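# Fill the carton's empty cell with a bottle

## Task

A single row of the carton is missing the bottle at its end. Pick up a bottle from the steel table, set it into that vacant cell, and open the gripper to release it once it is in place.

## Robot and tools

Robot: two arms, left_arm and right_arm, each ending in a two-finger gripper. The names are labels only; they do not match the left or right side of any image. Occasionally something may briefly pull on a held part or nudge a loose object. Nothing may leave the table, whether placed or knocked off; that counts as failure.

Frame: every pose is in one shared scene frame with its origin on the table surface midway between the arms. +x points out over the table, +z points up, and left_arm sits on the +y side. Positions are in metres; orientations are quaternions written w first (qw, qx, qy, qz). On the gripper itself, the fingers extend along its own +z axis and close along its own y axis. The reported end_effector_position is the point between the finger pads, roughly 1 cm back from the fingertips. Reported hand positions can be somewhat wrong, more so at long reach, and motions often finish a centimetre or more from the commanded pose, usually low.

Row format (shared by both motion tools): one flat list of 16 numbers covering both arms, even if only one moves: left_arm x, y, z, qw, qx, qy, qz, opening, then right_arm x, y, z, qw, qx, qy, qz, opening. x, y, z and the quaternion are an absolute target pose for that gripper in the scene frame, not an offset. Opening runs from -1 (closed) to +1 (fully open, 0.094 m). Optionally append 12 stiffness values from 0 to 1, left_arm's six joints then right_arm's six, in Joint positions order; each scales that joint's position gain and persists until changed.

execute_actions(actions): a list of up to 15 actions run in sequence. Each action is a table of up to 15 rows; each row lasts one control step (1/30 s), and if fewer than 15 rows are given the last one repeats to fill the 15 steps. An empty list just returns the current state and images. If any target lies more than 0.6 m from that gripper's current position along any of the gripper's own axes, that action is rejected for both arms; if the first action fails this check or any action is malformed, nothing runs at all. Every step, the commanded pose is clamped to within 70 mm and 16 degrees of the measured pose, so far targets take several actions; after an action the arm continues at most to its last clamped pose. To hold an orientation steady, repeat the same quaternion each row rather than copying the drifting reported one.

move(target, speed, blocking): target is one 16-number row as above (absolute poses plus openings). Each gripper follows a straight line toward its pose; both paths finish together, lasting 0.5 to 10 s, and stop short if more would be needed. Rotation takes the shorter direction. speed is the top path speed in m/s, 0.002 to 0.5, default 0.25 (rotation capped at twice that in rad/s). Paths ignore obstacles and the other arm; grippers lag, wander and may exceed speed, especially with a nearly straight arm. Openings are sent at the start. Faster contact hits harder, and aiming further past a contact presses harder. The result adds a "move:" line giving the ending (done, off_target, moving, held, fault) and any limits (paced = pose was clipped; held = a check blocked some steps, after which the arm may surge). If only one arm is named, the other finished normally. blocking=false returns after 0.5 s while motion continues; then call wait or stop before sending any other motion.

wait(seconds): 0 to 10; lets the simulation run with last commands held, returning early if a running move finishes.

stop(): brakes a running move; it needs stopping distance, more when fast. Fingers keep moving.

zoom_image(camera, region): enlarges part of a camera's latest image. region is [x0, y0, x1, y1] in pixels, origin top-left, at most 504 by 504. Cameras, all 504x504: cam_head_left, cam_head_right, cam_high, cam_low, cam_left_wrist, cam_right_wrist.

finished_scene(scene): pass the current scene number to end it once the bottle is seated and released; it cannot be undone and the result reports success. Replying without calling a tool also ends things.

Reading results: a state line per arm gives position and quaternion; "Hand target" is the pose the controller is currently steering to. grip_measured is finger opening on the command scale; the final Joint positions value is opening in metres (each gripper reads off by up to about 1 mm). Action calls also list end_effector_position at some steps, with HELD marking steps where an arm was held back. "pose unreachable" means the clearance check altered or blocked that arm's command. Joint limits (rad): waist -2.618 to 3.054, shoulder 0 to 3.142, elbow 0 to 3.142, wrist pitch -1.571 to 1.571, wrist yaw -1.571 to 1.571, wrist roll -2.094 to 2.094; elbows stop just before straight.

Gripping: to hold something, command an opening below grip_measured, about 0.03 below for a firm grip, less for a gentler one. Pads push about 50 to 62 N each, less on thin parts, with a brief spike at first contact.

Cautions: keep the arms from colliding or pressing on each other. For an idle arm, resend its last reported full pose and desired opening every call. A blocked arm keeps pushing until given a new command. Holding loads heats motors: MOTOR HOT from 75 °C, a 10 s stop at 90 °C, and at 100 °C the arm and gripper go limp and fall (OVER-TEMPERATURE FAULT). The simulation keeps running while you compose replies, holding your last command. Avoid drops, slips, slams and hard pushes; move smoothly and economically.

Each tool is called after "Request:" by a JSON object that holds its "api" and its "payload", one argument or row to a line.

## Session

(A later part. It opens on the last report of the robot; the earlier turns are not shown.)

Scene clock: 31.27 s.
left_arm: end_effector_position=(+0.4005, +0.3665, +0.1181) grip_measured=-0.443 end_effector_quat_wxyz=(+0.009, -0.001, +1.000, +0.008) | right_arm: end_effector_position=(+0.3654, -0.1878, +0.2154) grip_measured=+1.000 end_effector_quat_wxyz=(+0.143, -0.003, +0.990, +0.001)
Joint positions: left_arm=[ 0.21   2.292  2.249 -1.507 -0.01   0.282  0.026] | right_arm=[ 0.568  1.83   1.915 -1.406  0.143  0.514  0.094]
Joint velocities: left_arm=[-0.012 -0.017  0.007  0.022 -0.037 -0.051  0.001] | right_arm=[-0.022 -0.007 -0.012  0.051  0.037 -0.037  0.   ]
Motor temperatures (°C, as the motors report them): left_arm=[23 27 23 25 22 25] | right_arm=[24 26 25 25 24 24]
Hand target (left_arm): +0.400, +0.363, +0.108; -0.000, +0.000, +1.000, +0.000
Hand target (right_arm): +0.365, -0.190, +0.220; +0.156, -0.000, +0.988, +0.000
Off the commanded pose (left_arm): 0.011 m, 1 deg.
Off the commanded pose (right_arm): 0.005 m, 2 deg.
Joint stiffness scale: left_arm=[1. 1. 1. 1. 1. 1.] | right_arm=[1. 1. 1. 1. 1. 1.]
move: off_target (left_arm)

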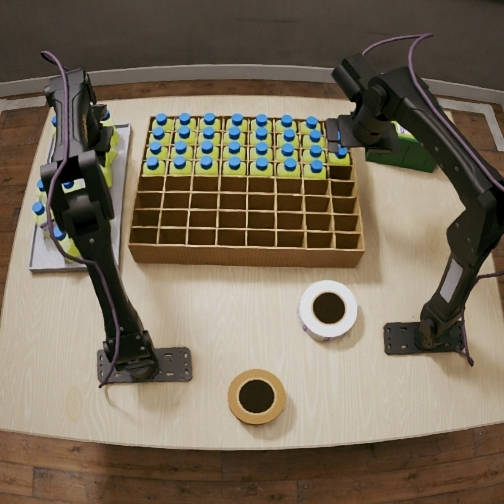

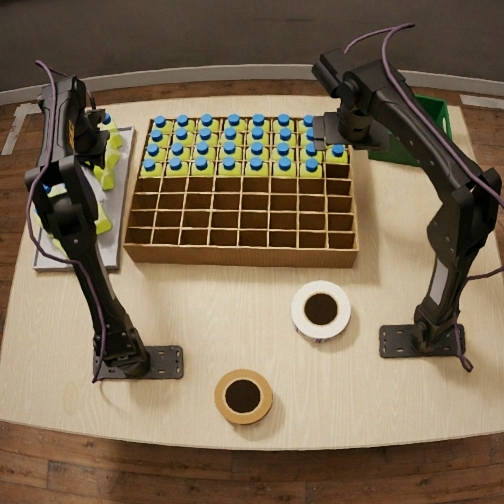

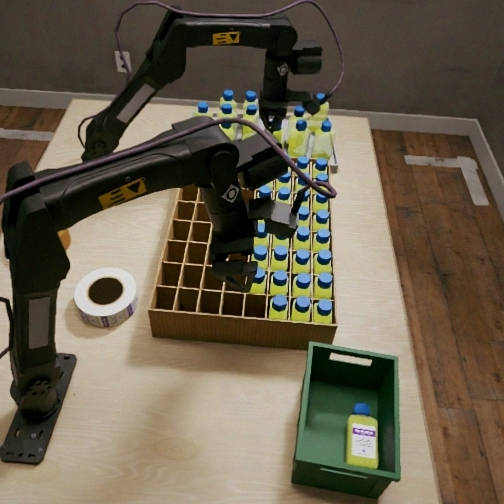

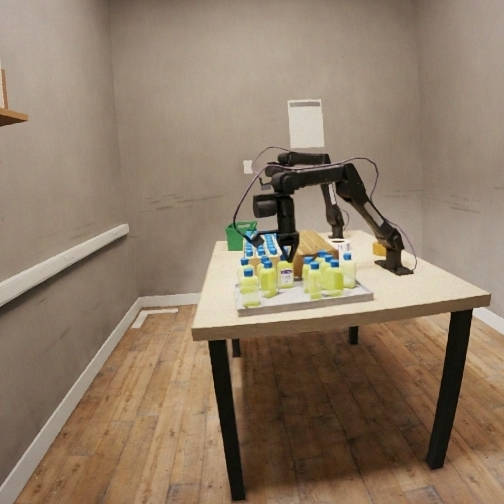

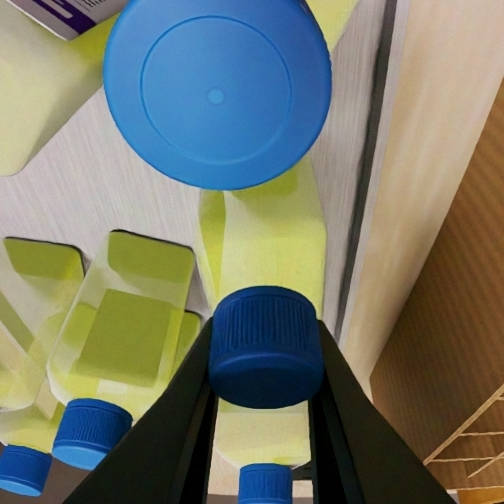

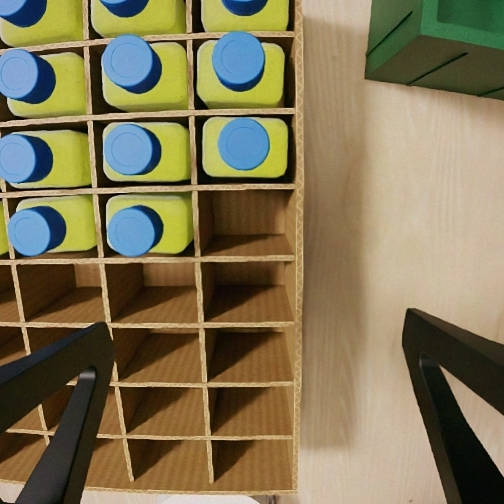

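Request:
{"api": "move", "payload": {
  "target": [0.40, 0.366, 0.26, 0, 0, 1, 0, -0.48, 0.30, -0.2, 0.24, 0.156, 0, 0.988, 0, 1],
  "speed": 0.2
}}

Scene clock: 33.73 s.
left_arm: end_effector_position=(+0.3961, +0.3653, +0.2530) grip_measured=-0.468 end_effector_quat_wxyz=(+0.161, -0.002, +0.986, +0.052) | right_arm: end_effector_position=(+0.3066, -0.1931, +0.2389) grip_measured=+1.000 end_effector_quat_wxyz=(+0.156, -0.002, +0.988, +0.012)
Joint positions: left_arm=[ 0.21   2.079  2.417 -1.57  -0.01   0.282  0.025] | right_arm=[ 0.655  1.621  1.762 -1.441  0.162  0.599  0.094]
Joint velocities: left_arm=[-0.007  0.002  0.002 -0.022 -0.007 -0.022 -0.001] | right_arm=[ 0.002  0.007  0.022 -0.022 -0.037  0.037  0.   ]
Motor temperatures (°C, as the motors report them): left_arm=[23 28 23 25 22 25] | right_arm=[24 26 25 25 24 24]
Hand target (left_arm): +0.396, +0.365, +0.260; +0.170, -0.001, +0.984, +0.051
Hand target (right_arm): +0.299, -0.200, +0.239; +0.155, -0.000, +0.988, +0.001
Off the commanded pose (left_arm): 0.008 m, 19 deg; orientation clipped at the last step of the last action.
Off the commanded pose (right_arm): 0.010 m, 1 deg.
Joint stiffness scale: left_arm=[1. 1. 1. 1. 1. 1.] | right_arm=[1. 1. 1. 1. 1. 1.]
joint sent to its limit (left arm) — the command would take joint 4 (wrist pitch) past its lower limit, so that joint was sent only as far as its limit.
move: off_target (left_arm); limits=paced

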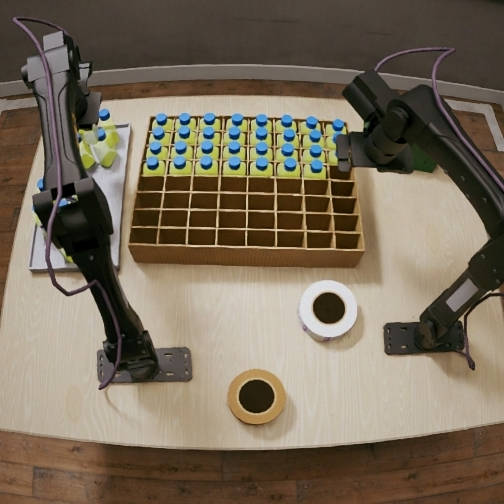

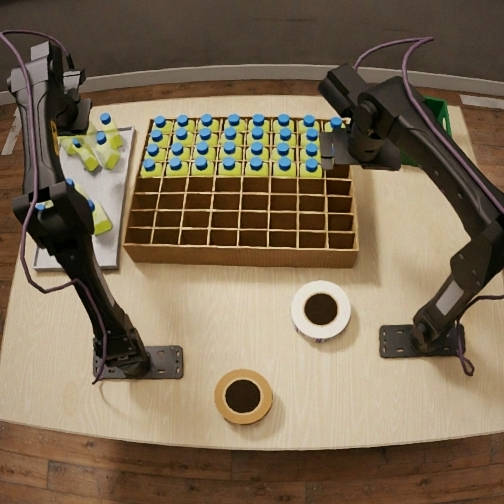

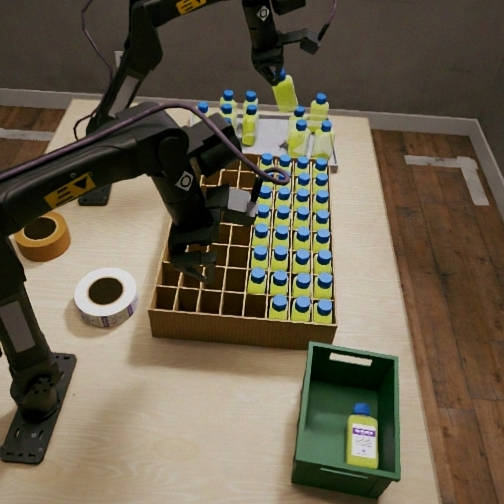

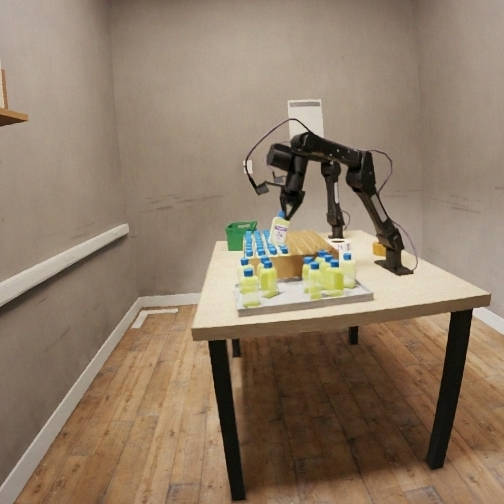

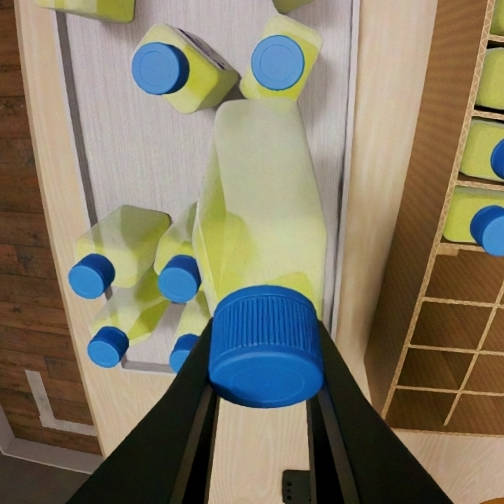

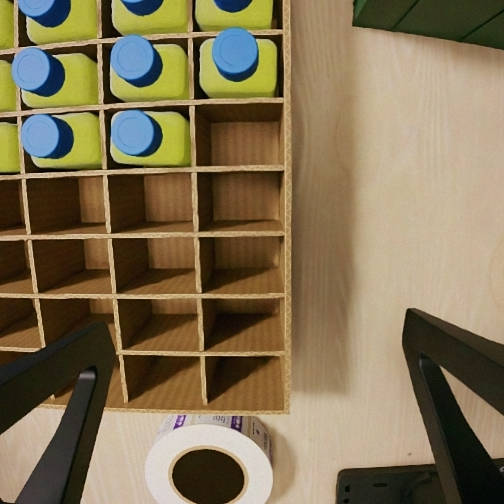

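Request:
{"api": "move", "payload": {
  "target": [0.10, 0.03, 0.23, 0, 0.7071, 0.7071, 0, -0.50, 0.14, -0.24, 0.24, 0.156, 0, 0.988, 0, 1],
  "speed": 0.25
}}

Scene clock: 37.87 s.
left_arm: end_effector_position=(+0.1076, +0.0327, +0.2213) grip_measured=-0.483 end_effector_quat_wxyz=(+0.058, +0.706, +0.706, -0.015) | right_arm: end_effector_position=(+0.1419, -0.2310, +0.2401) grip_measured=+1.000 end_effector_quat_wxyz=(+0.174, -0.011, +0.982, +0.075)
Joint positions: left_arm=[-1.063  1.42   1.537 -1.568  0.006  0.581  0.024] | right_arm=[ 1.077  1.031  1.32  -1.546  0.222  0.99   0.094]
Joint velocities: left_arm=[-0.017  0.002 -0.002 -0.081 -0.022  0.007 -0.001] | right_arm=[ 0.002 -0.002 -0.042 -0.037  0.007  0.022  0.   ]
Motor temperatures (°C, as the motors report them): left_arm=[23 27 23 25 22 25] | right_arm=[24 26 25 25 24 24]
Hand target (left_arm): +0.106, +0.028, +0.226; +0.062, +0.706, +0.705, -0.022
Hand target (right_arm): +0.139, -0.239, +0.238; +0.177, -0.010, +0.982, +0.067
Off the commanded pose (left_arm): 0.012 m, 7 deg.
Off the commanded pose (right_arm): 0.009 m, 9 deg.
Joint stiffness scale: left_arm=[1. 1. 1. 1. 1. 1.] | right_arm=[1. 1. 1. 1. 1. 1.]
joint sent to its limit (left arm) — the command would take joint 4 (wrist pitch) past its lower limit, so that joint was sent only as far as its limit.
joint sent to its limit (right arm) — the command would take joint 4 (wrist pitch) past its lower limit, so that joint was sent only as far as its limit.
move: off_target (left_arm, right_arm)

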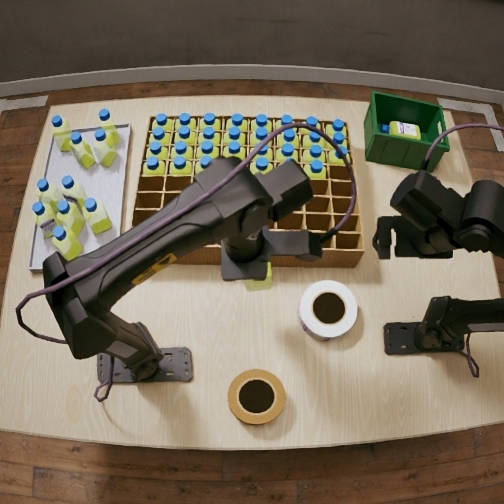

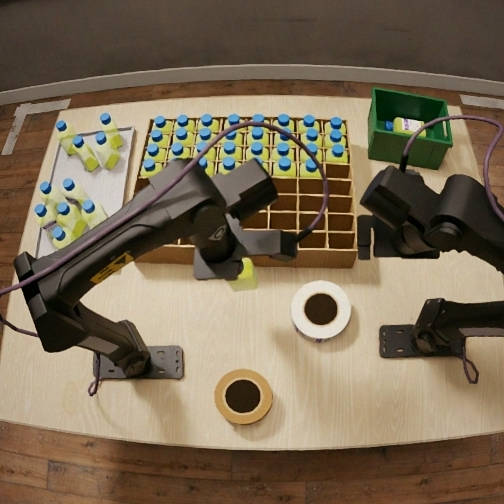

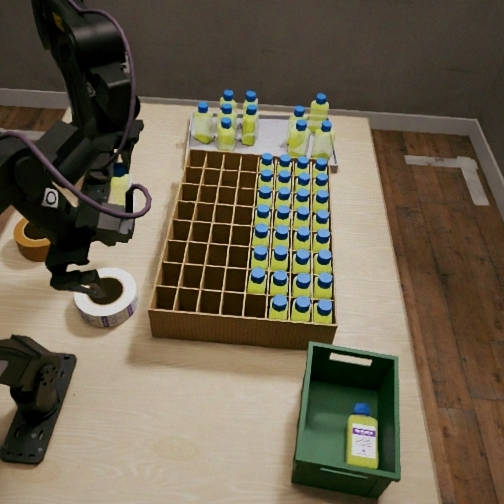

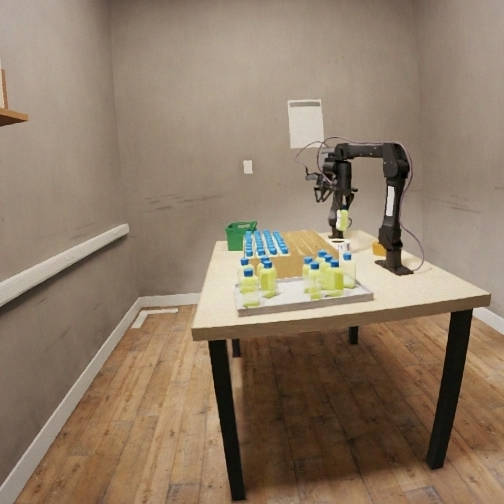

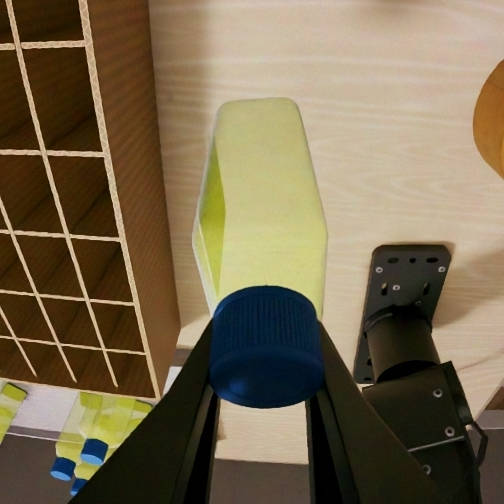

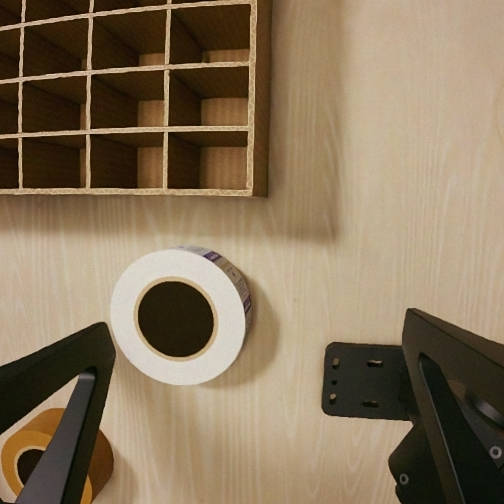

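Request:
{"api": "move", "payload": {
  "target": [0.10, 0.03, 0.126, 0, 0.7071, 0.7071, 0, -0.50, 0.14, -0.24, 0.24, 0.156, 0, 0.988, 0, 1],
  "speed": 0.12
}}

Scene clock: 39.67 s.
left_arm: end_effector_position=(+0.1030, +0.0294, +0.1287) grip_measured=-0.483 end_effector_quat_wxyz=(+0.000, +0.705, +0.709, -0.003) | right_arm: end_effector_position=(+0.1429, -0.2318, +0.2404) grip_measured=+1.000 end_effector_quat_wxyz=(+0.177, -0.008, +0.981, +0.073)
Joint positions: left_arm=[-1.087  1.472  1.215 -1.312  0.006  0.553  0.024] | right_arm=[ 1.077  1.031  1.32  -1.546  0.229  0.995  0.094]
Joint velocities: left_arm=[-0.002  0.007  0.002 -0.007  0.037 -0.037 -0.   ] | right_arm=[ 0.007  0.002  0.002  0.022 -0.051 -0.037  0.   ]
Motor temperatures (°C, as the motors report them): left_arm=[23 27 23 25 22 25] | right_arm=[24 26 25 25 24 24]
Hand target (left_arm): +0.102, +0.028, +0.126; +0.000, +0.708, +0.707, -0.001
Hand target (right_arm): +0.141, -0.240, +0.239; +0.182, -0.010, +0.981, +0.065
Off the commanded pose (left_arm): 0.004 m, 0 deg.
Off the commanded pose (right_arm): 0.009 m, 9 deg.
Joint stiffness scale: left_arm=[1. 1. 1. 1. 1. 1.] | right_arm=[1. 1. 1. 1. 1. 1.]
joint sent to its limit (right arm) — the command would take joint 4 (wrist pitch) past its lower limit, so that joint was sent only as far as its limit.
move: off_target (right_arm)

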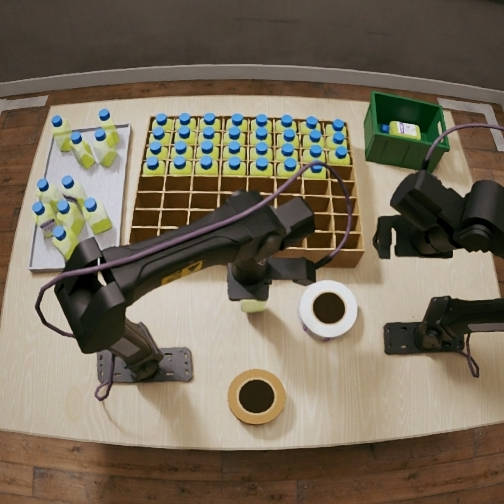

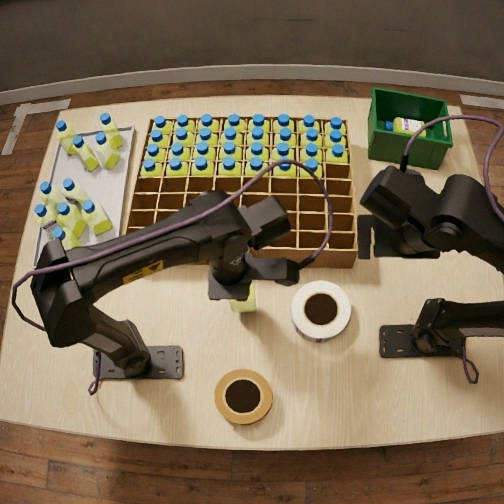

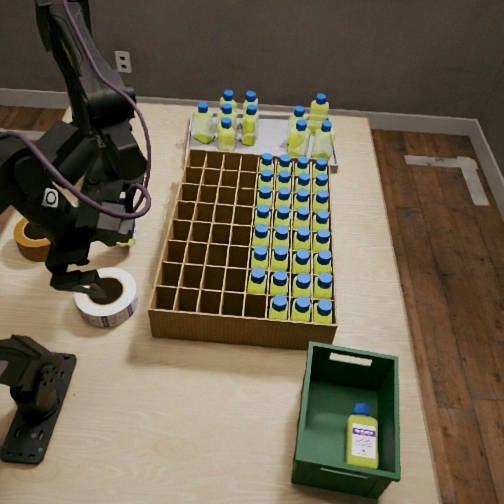

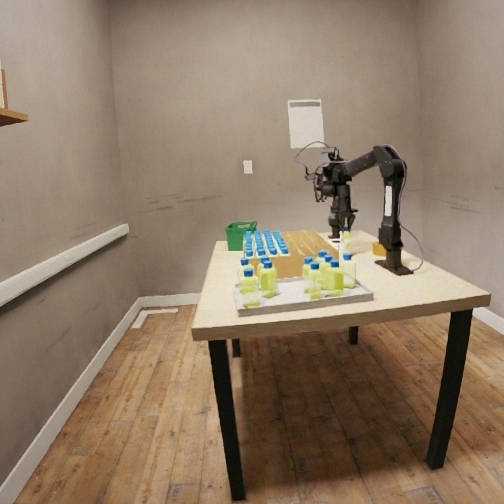

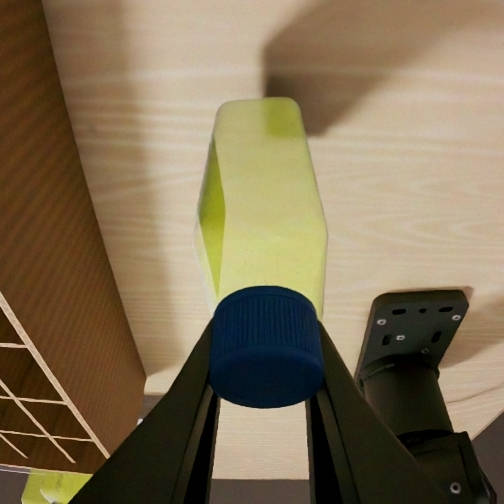

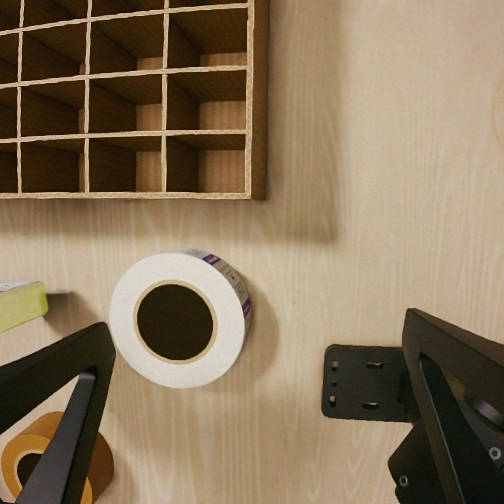

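Request:
{"api": "move", "payload": {
  "target": [0.10, 0.03, 0.114, 0, 0.7071, 0.7071, 0, -0.50, 0.14, -0.24, 0.24, 0.156, 0, 0.988, 0, 1],
  "speed": 0.04
}}

Scene clock: 42.20 s.
left_arm: end_effector_position=(+0.1025, +0.0302, +0.1164) grip_measured=-0.483 end_effector_quat_wxyz=(-0.001, +0.705, +0.710, -0.003) | right_arm: end_effector_position=(+0.1430, -0.2318, +0.2404) grip_measured=+1.000 end_effector_quat_wxyz=(+0.177, -0.007, +0.981, +0.073)
Joint positions: left_arm=[-1.087  1.472  1.166 -1.265  0.006  0.551  0.024] | right_arm=[ 1.077  1.031  1.32  -1.546  0.229  0.997  0.094]
Joint velocities: left_arm=[ 0.022 -0.027  0.002 -0.051 -0.081 -0.007  0.001] | right_arm=[ 0.002 -0.022 -0.012 -0.007  0.007 -0.095  0.   ]
Motor temperatures (°C, as the motors report them): left_arm=[23 27 23 24 22 25] | right_arm=[24 25 25 25 24 24]
Hand target (left_arm): +0.100, +0.030, +0.114; -0.000, +0.707, +0.707, -0.000
Hand target (right_arm): +0.141, -0.240, +0.239; +0.182, -0.010, +0.981, +0.065
Off the commanded pose (left_arm): 0.003 m, 1 deg.
Off the commanded pose (right_arm): 0.009 m, 9 deg.
Joint stiffness scale: left_arm=[1. 1. 1. 1. 1. 1.] | right_arm=[1. 1. 1. 1. 1. 1.]
joint sent to its limit (right arm) — the command would take joint 4 (wrist pitch) past its lower limit, so that joint was sent only as far as its limit.
move: off_target (right_arm)

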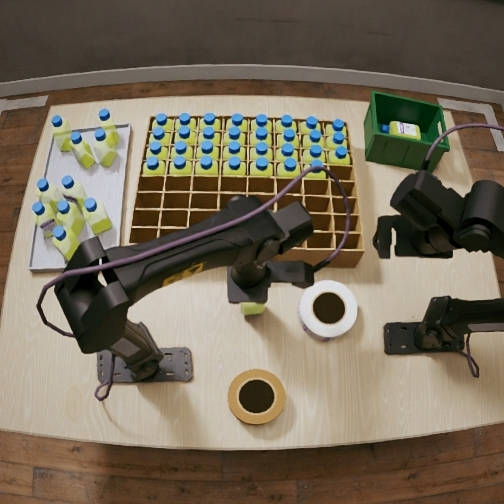

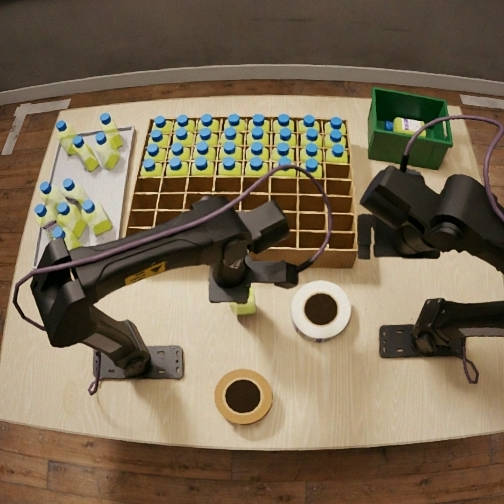

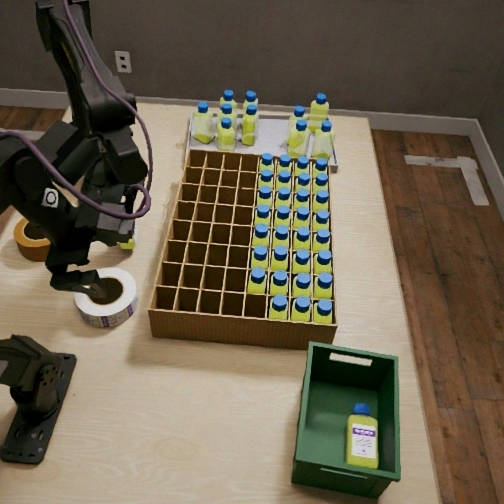

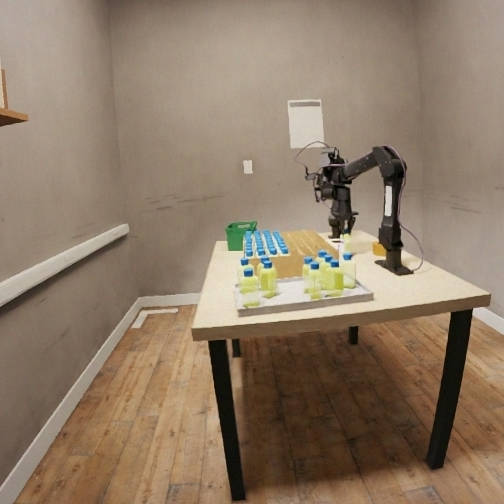

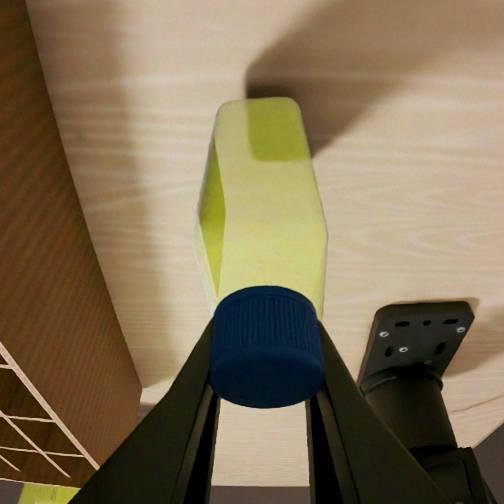

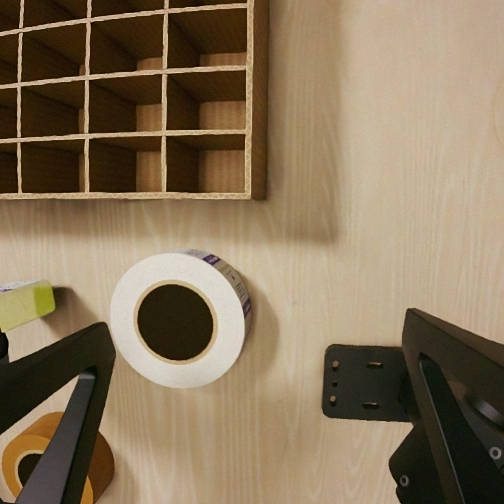

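Request:
{"api": "move", "payload": {
  "target": [0.10, 0.03, 0.109, 0, 0.7071, 0.7071, 0, -0.50, 0.143, -0.2318, 0.2404, 0.177, -0.007, 0.981, 0.073, 1],
  "speed": 0.03
}}

Scene clock: 43.37 s.
left_arm: end_effector_position=(+0.1021, +0.0309, +0.1114) grip_measured=-0.483 end_effector_quat_wxyz=(-0.001, +0.705, +0.710, -0.003) | right_arm: end_effector_position=(+0.1430, -0.2318, +0.2404) grip_measured=+1.000 end_effector_quat_wxyz=(+0.177, -0.007, +0.981, +0.073)
Joint positions: left_arm=[-1.087  1.472  1.146 -1.247  0.006  0.551  0.024] | right_arm=[ 1.077  1.031  1.32  -1.546  0.229  0.997  0.094]
Joint velocities: left_arm=[-0.027 -0.017 -0.022  0.007 -0.007  0.037 -0.001] | right_arm=[-0.002  0.002  0.017  0.007  0.037 -0.022  0.   ]
Motor temperatures (°C, as the motors report them): left_arm=[23 27 23 24 22 25] | right_arm=[24 25 25 25 24 24]
Hand target (left_arm): +0.100, +0.030, +0.109; -0.000, +0.707, +0.707, -0.000
Hand target (right_arm): +0.143, -0.232, +0.240; +0.177, -0.007, +0.981, +0.073
Off the commanded pose (left_arm): 0.003 m, 1 deg.
Off the commanded pose (right_arm): 0.000 m, 0 deg.
Joint stiffness scale: left_arm=[1. 1. 1. 1. 1. 1.] | right_arm=[1. 1. 1. 1. 1. 1.]
move: done

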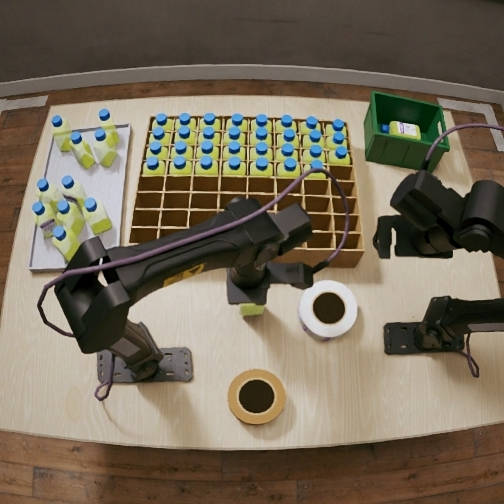

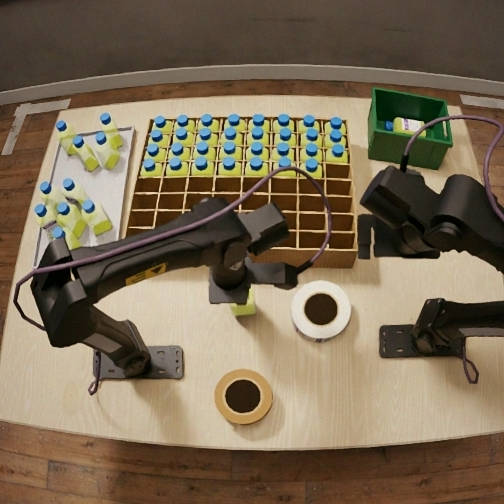

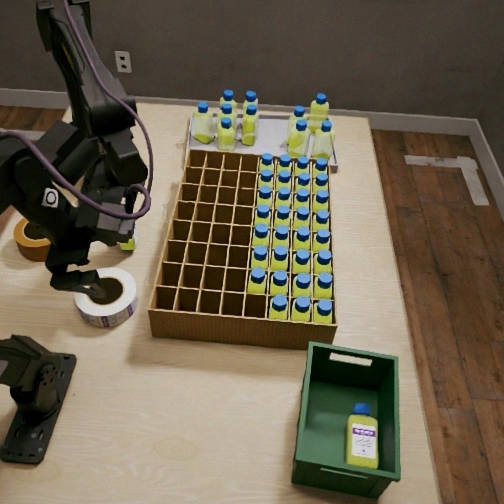

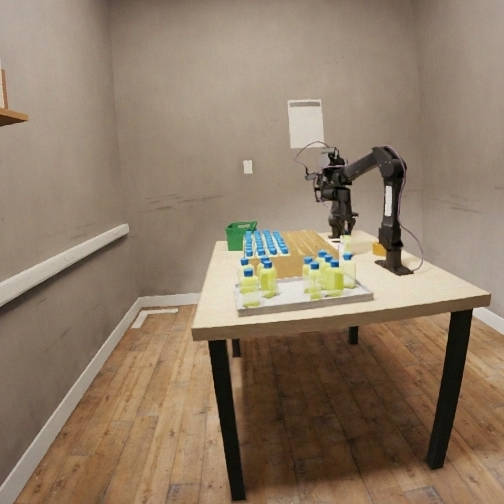

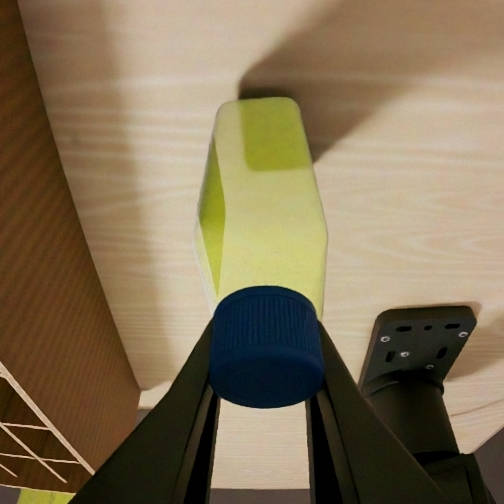

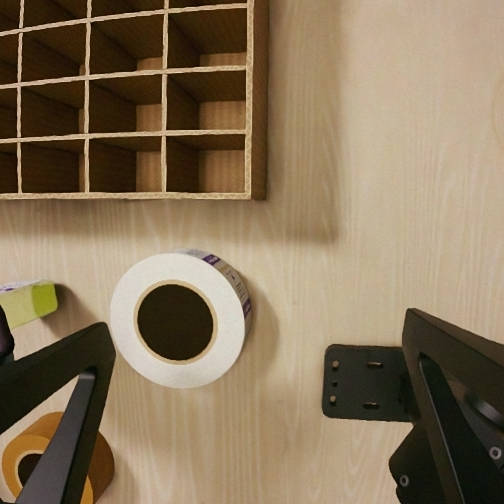

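Request:
{"api": "move", "payload": {
  "target": [0.10, 0.03, 0.103, 0, 0.7071, 0.7071, 0, -0.50, 0.143, -0.2318, 0.2404, 0.177, -0.007, 0.981, 0.073, 1],
  "speed": 0.03
}}

Scene clock: 44.43 s.
left_arm: end_effector_position=(+0.1021, +0.0309, +0.1060) grip_measured=-0.483 end_effector_quat_wxyz=(-0.000, +0.705, +0.710, -0.003) | right_arm: end_effector_position=(+0.1430, -0.2318, +0.2404) grip_measured=+1.000 end_effector_quat_wxyz=(+0.177, -0.007, +0.981, +0.073)
Joint positions: left_arm=[-1.087  1.472  1.125 -1.223  0.005  0.551  0.024] | right_arm=[ 1.077  1.031  1.32  -1.546  0.229  0.997  0.094]
Joint velocities: left_arm=[-0.007 -0.007 -0.012  0.051 -0.022 -0.007  0.001] | right_arm=[-0.022 -0.012 -0.017 -0.007 -0.007 -0.037  0.   ]
Motor temperatures (°C, as the motors report them): left_arm=[23 26 23 24 22 25] | right_arm=[24 25 25 25 24 24]
Hand target (left_arm): +0.100, +0.030, +0.103; +0.000, +0.707, +0.707, -0.000
Hand target (right_arm): +0.143, -0.232, +0.240; +0.177, -0.007, +0.981, +0.073
Off the commanded pose (left_arm): 0.004 m, 1 deg.
Off the commanded pose (right_arm): 0.000 m, 0 deg.
Joint stiffness scale: left_arm=[1. 1. 1. 1. 1. 1.] | right_arm=[1. 1. 1. 1. 1. 1.]
move: done

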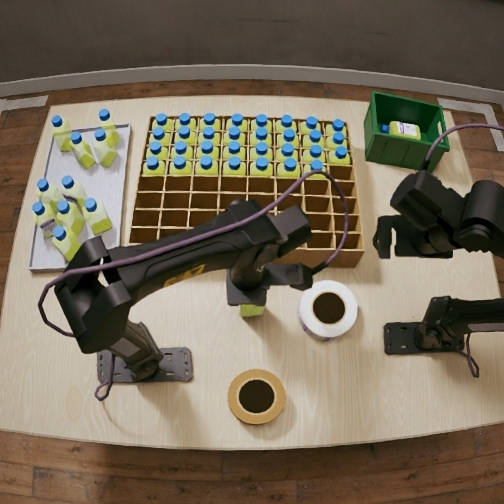

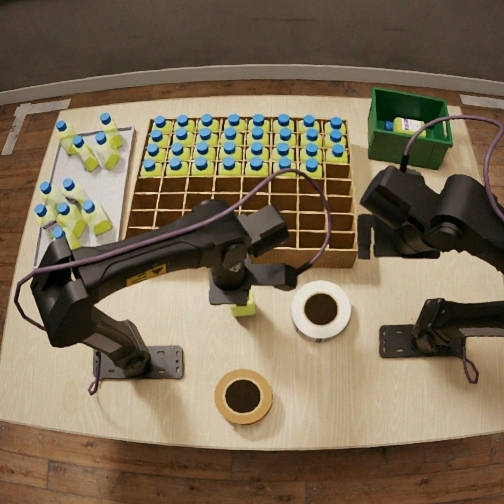

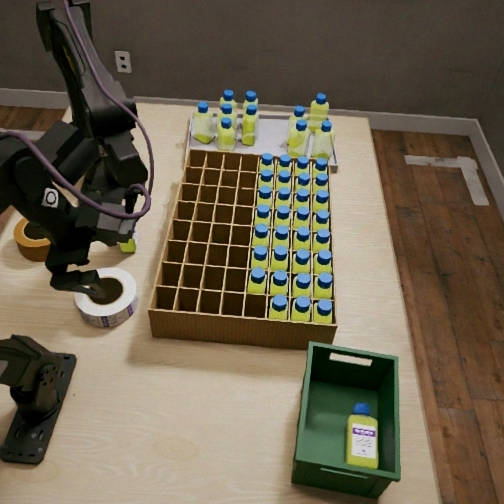

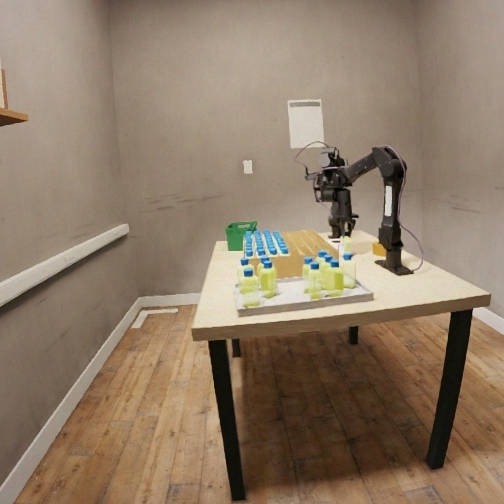

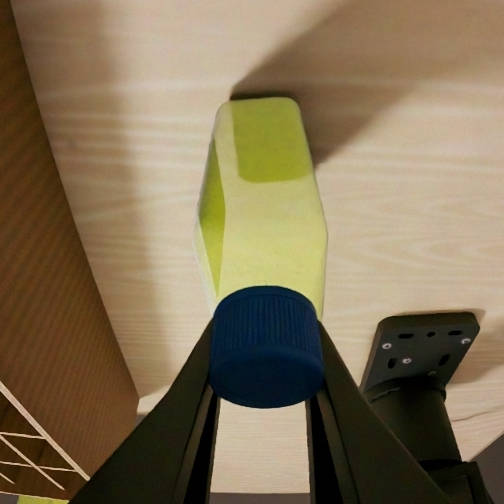

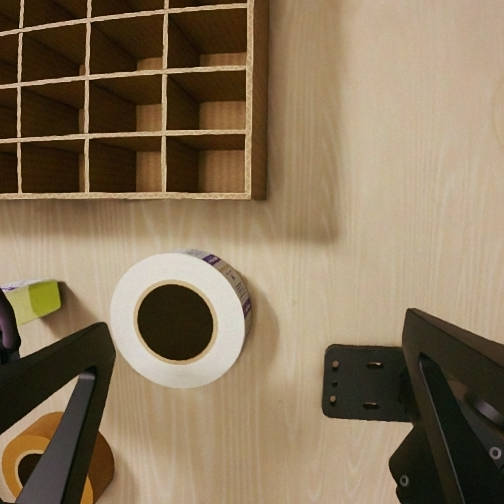

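Request:
{"api": "move", "payload": {
  "target": [0.10, 0.03, 0.097, 0, 0.7071, 0.7071, 0, -0.50, 0.143, -0.2318, 0.2404, 0.177, -0.007, 0.981, 0.073, 1],
  "speed": 0.03
}}

Scene clock: 45.57 s.
left_arm: end_effector_position=(+0.1021, +0.0309, +0.1006) grip_measured=-0.483 end_effector_quat_wxyz=(+0.001, +0.705, +0.710, -0.003) | right_arm: end_effector_position=(+0.1430, -0.2318, +0.2404) grip_measured=+1.000 end_effector_quat_wxyz=(+0.177, -0.007, +0.981, +0.073)
Joint positions: left_arm=[-1.087  1.472  1.103 -1.199  0.005  0.551  0.024] | right_arm=[ 1.077  1.031  1.32  -1.546  0.229  0.997  0.094]
Joint velocities: left_arm=[-0.022 -0.027 -0.012  0.022 -0.007  0.007 -0.   ] | right_arm=[ 0.007 -0.002  0.017 -0.037  0.022 -0.051  0.   ]
Motor temperatures (°C, as the motors report them): left_arm=[23 26 23 24 22 25] | right_arm=[24 25 25 25 24 24]
Hand target (left_arm): +0.100, +0.030, +0.097; -0.000, +0.707, +0.707, -0.000
Hand target (right_arm): +0.143, -0.232, +0.240; +0.177, -0.007, +0.981, +0.073
Off the commanded pose (left_arm): 0.004 m, 1 deg.
Off the commanded pose (right_arm): 0.000 m, 0 deg.
Joint stiffness scale: left_arm=[1. 1. 1. 1. 1. 1.] | right_arm=[1. 1. 1. 1. 1. 1.]
move: done

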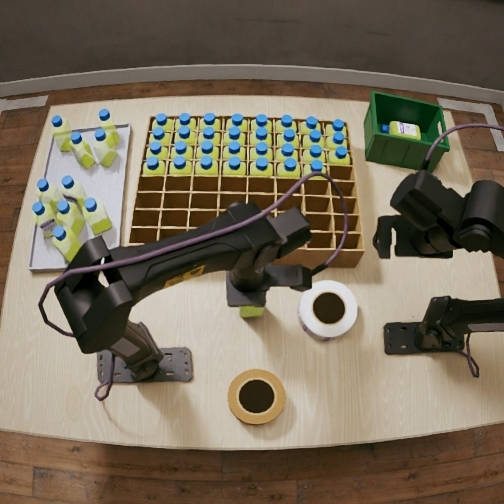

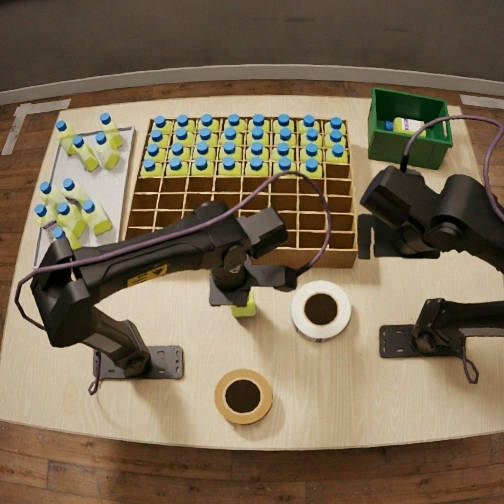

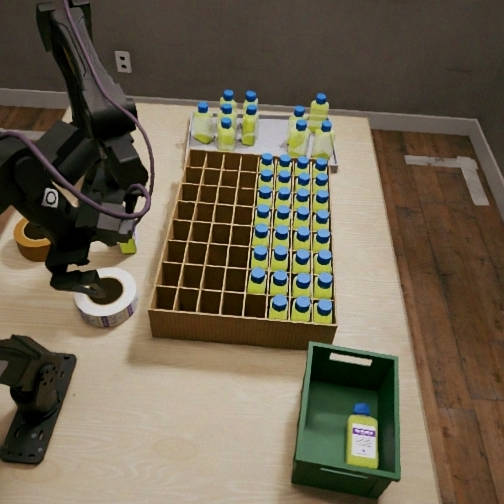

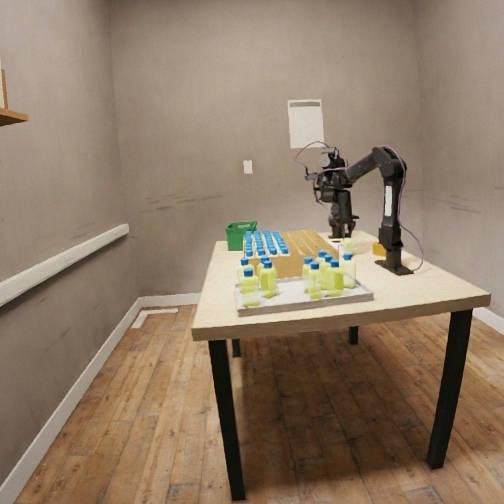

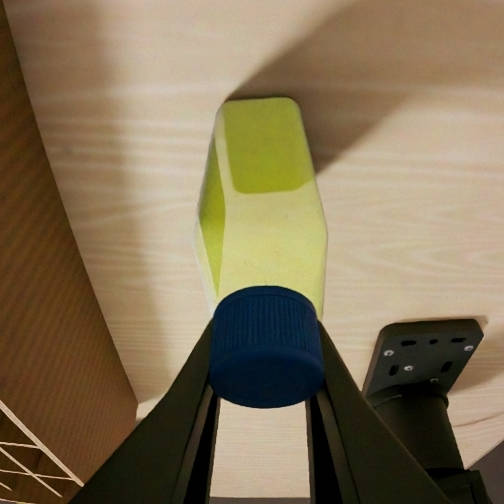

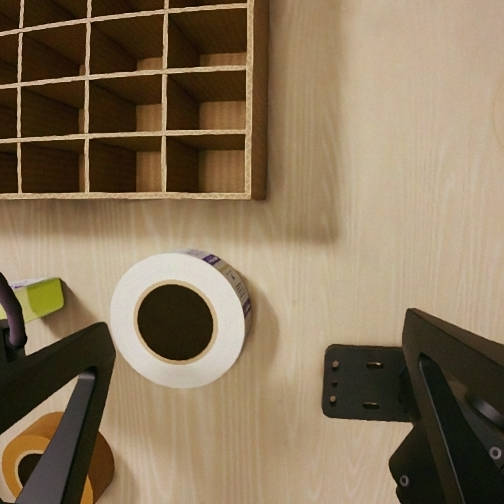

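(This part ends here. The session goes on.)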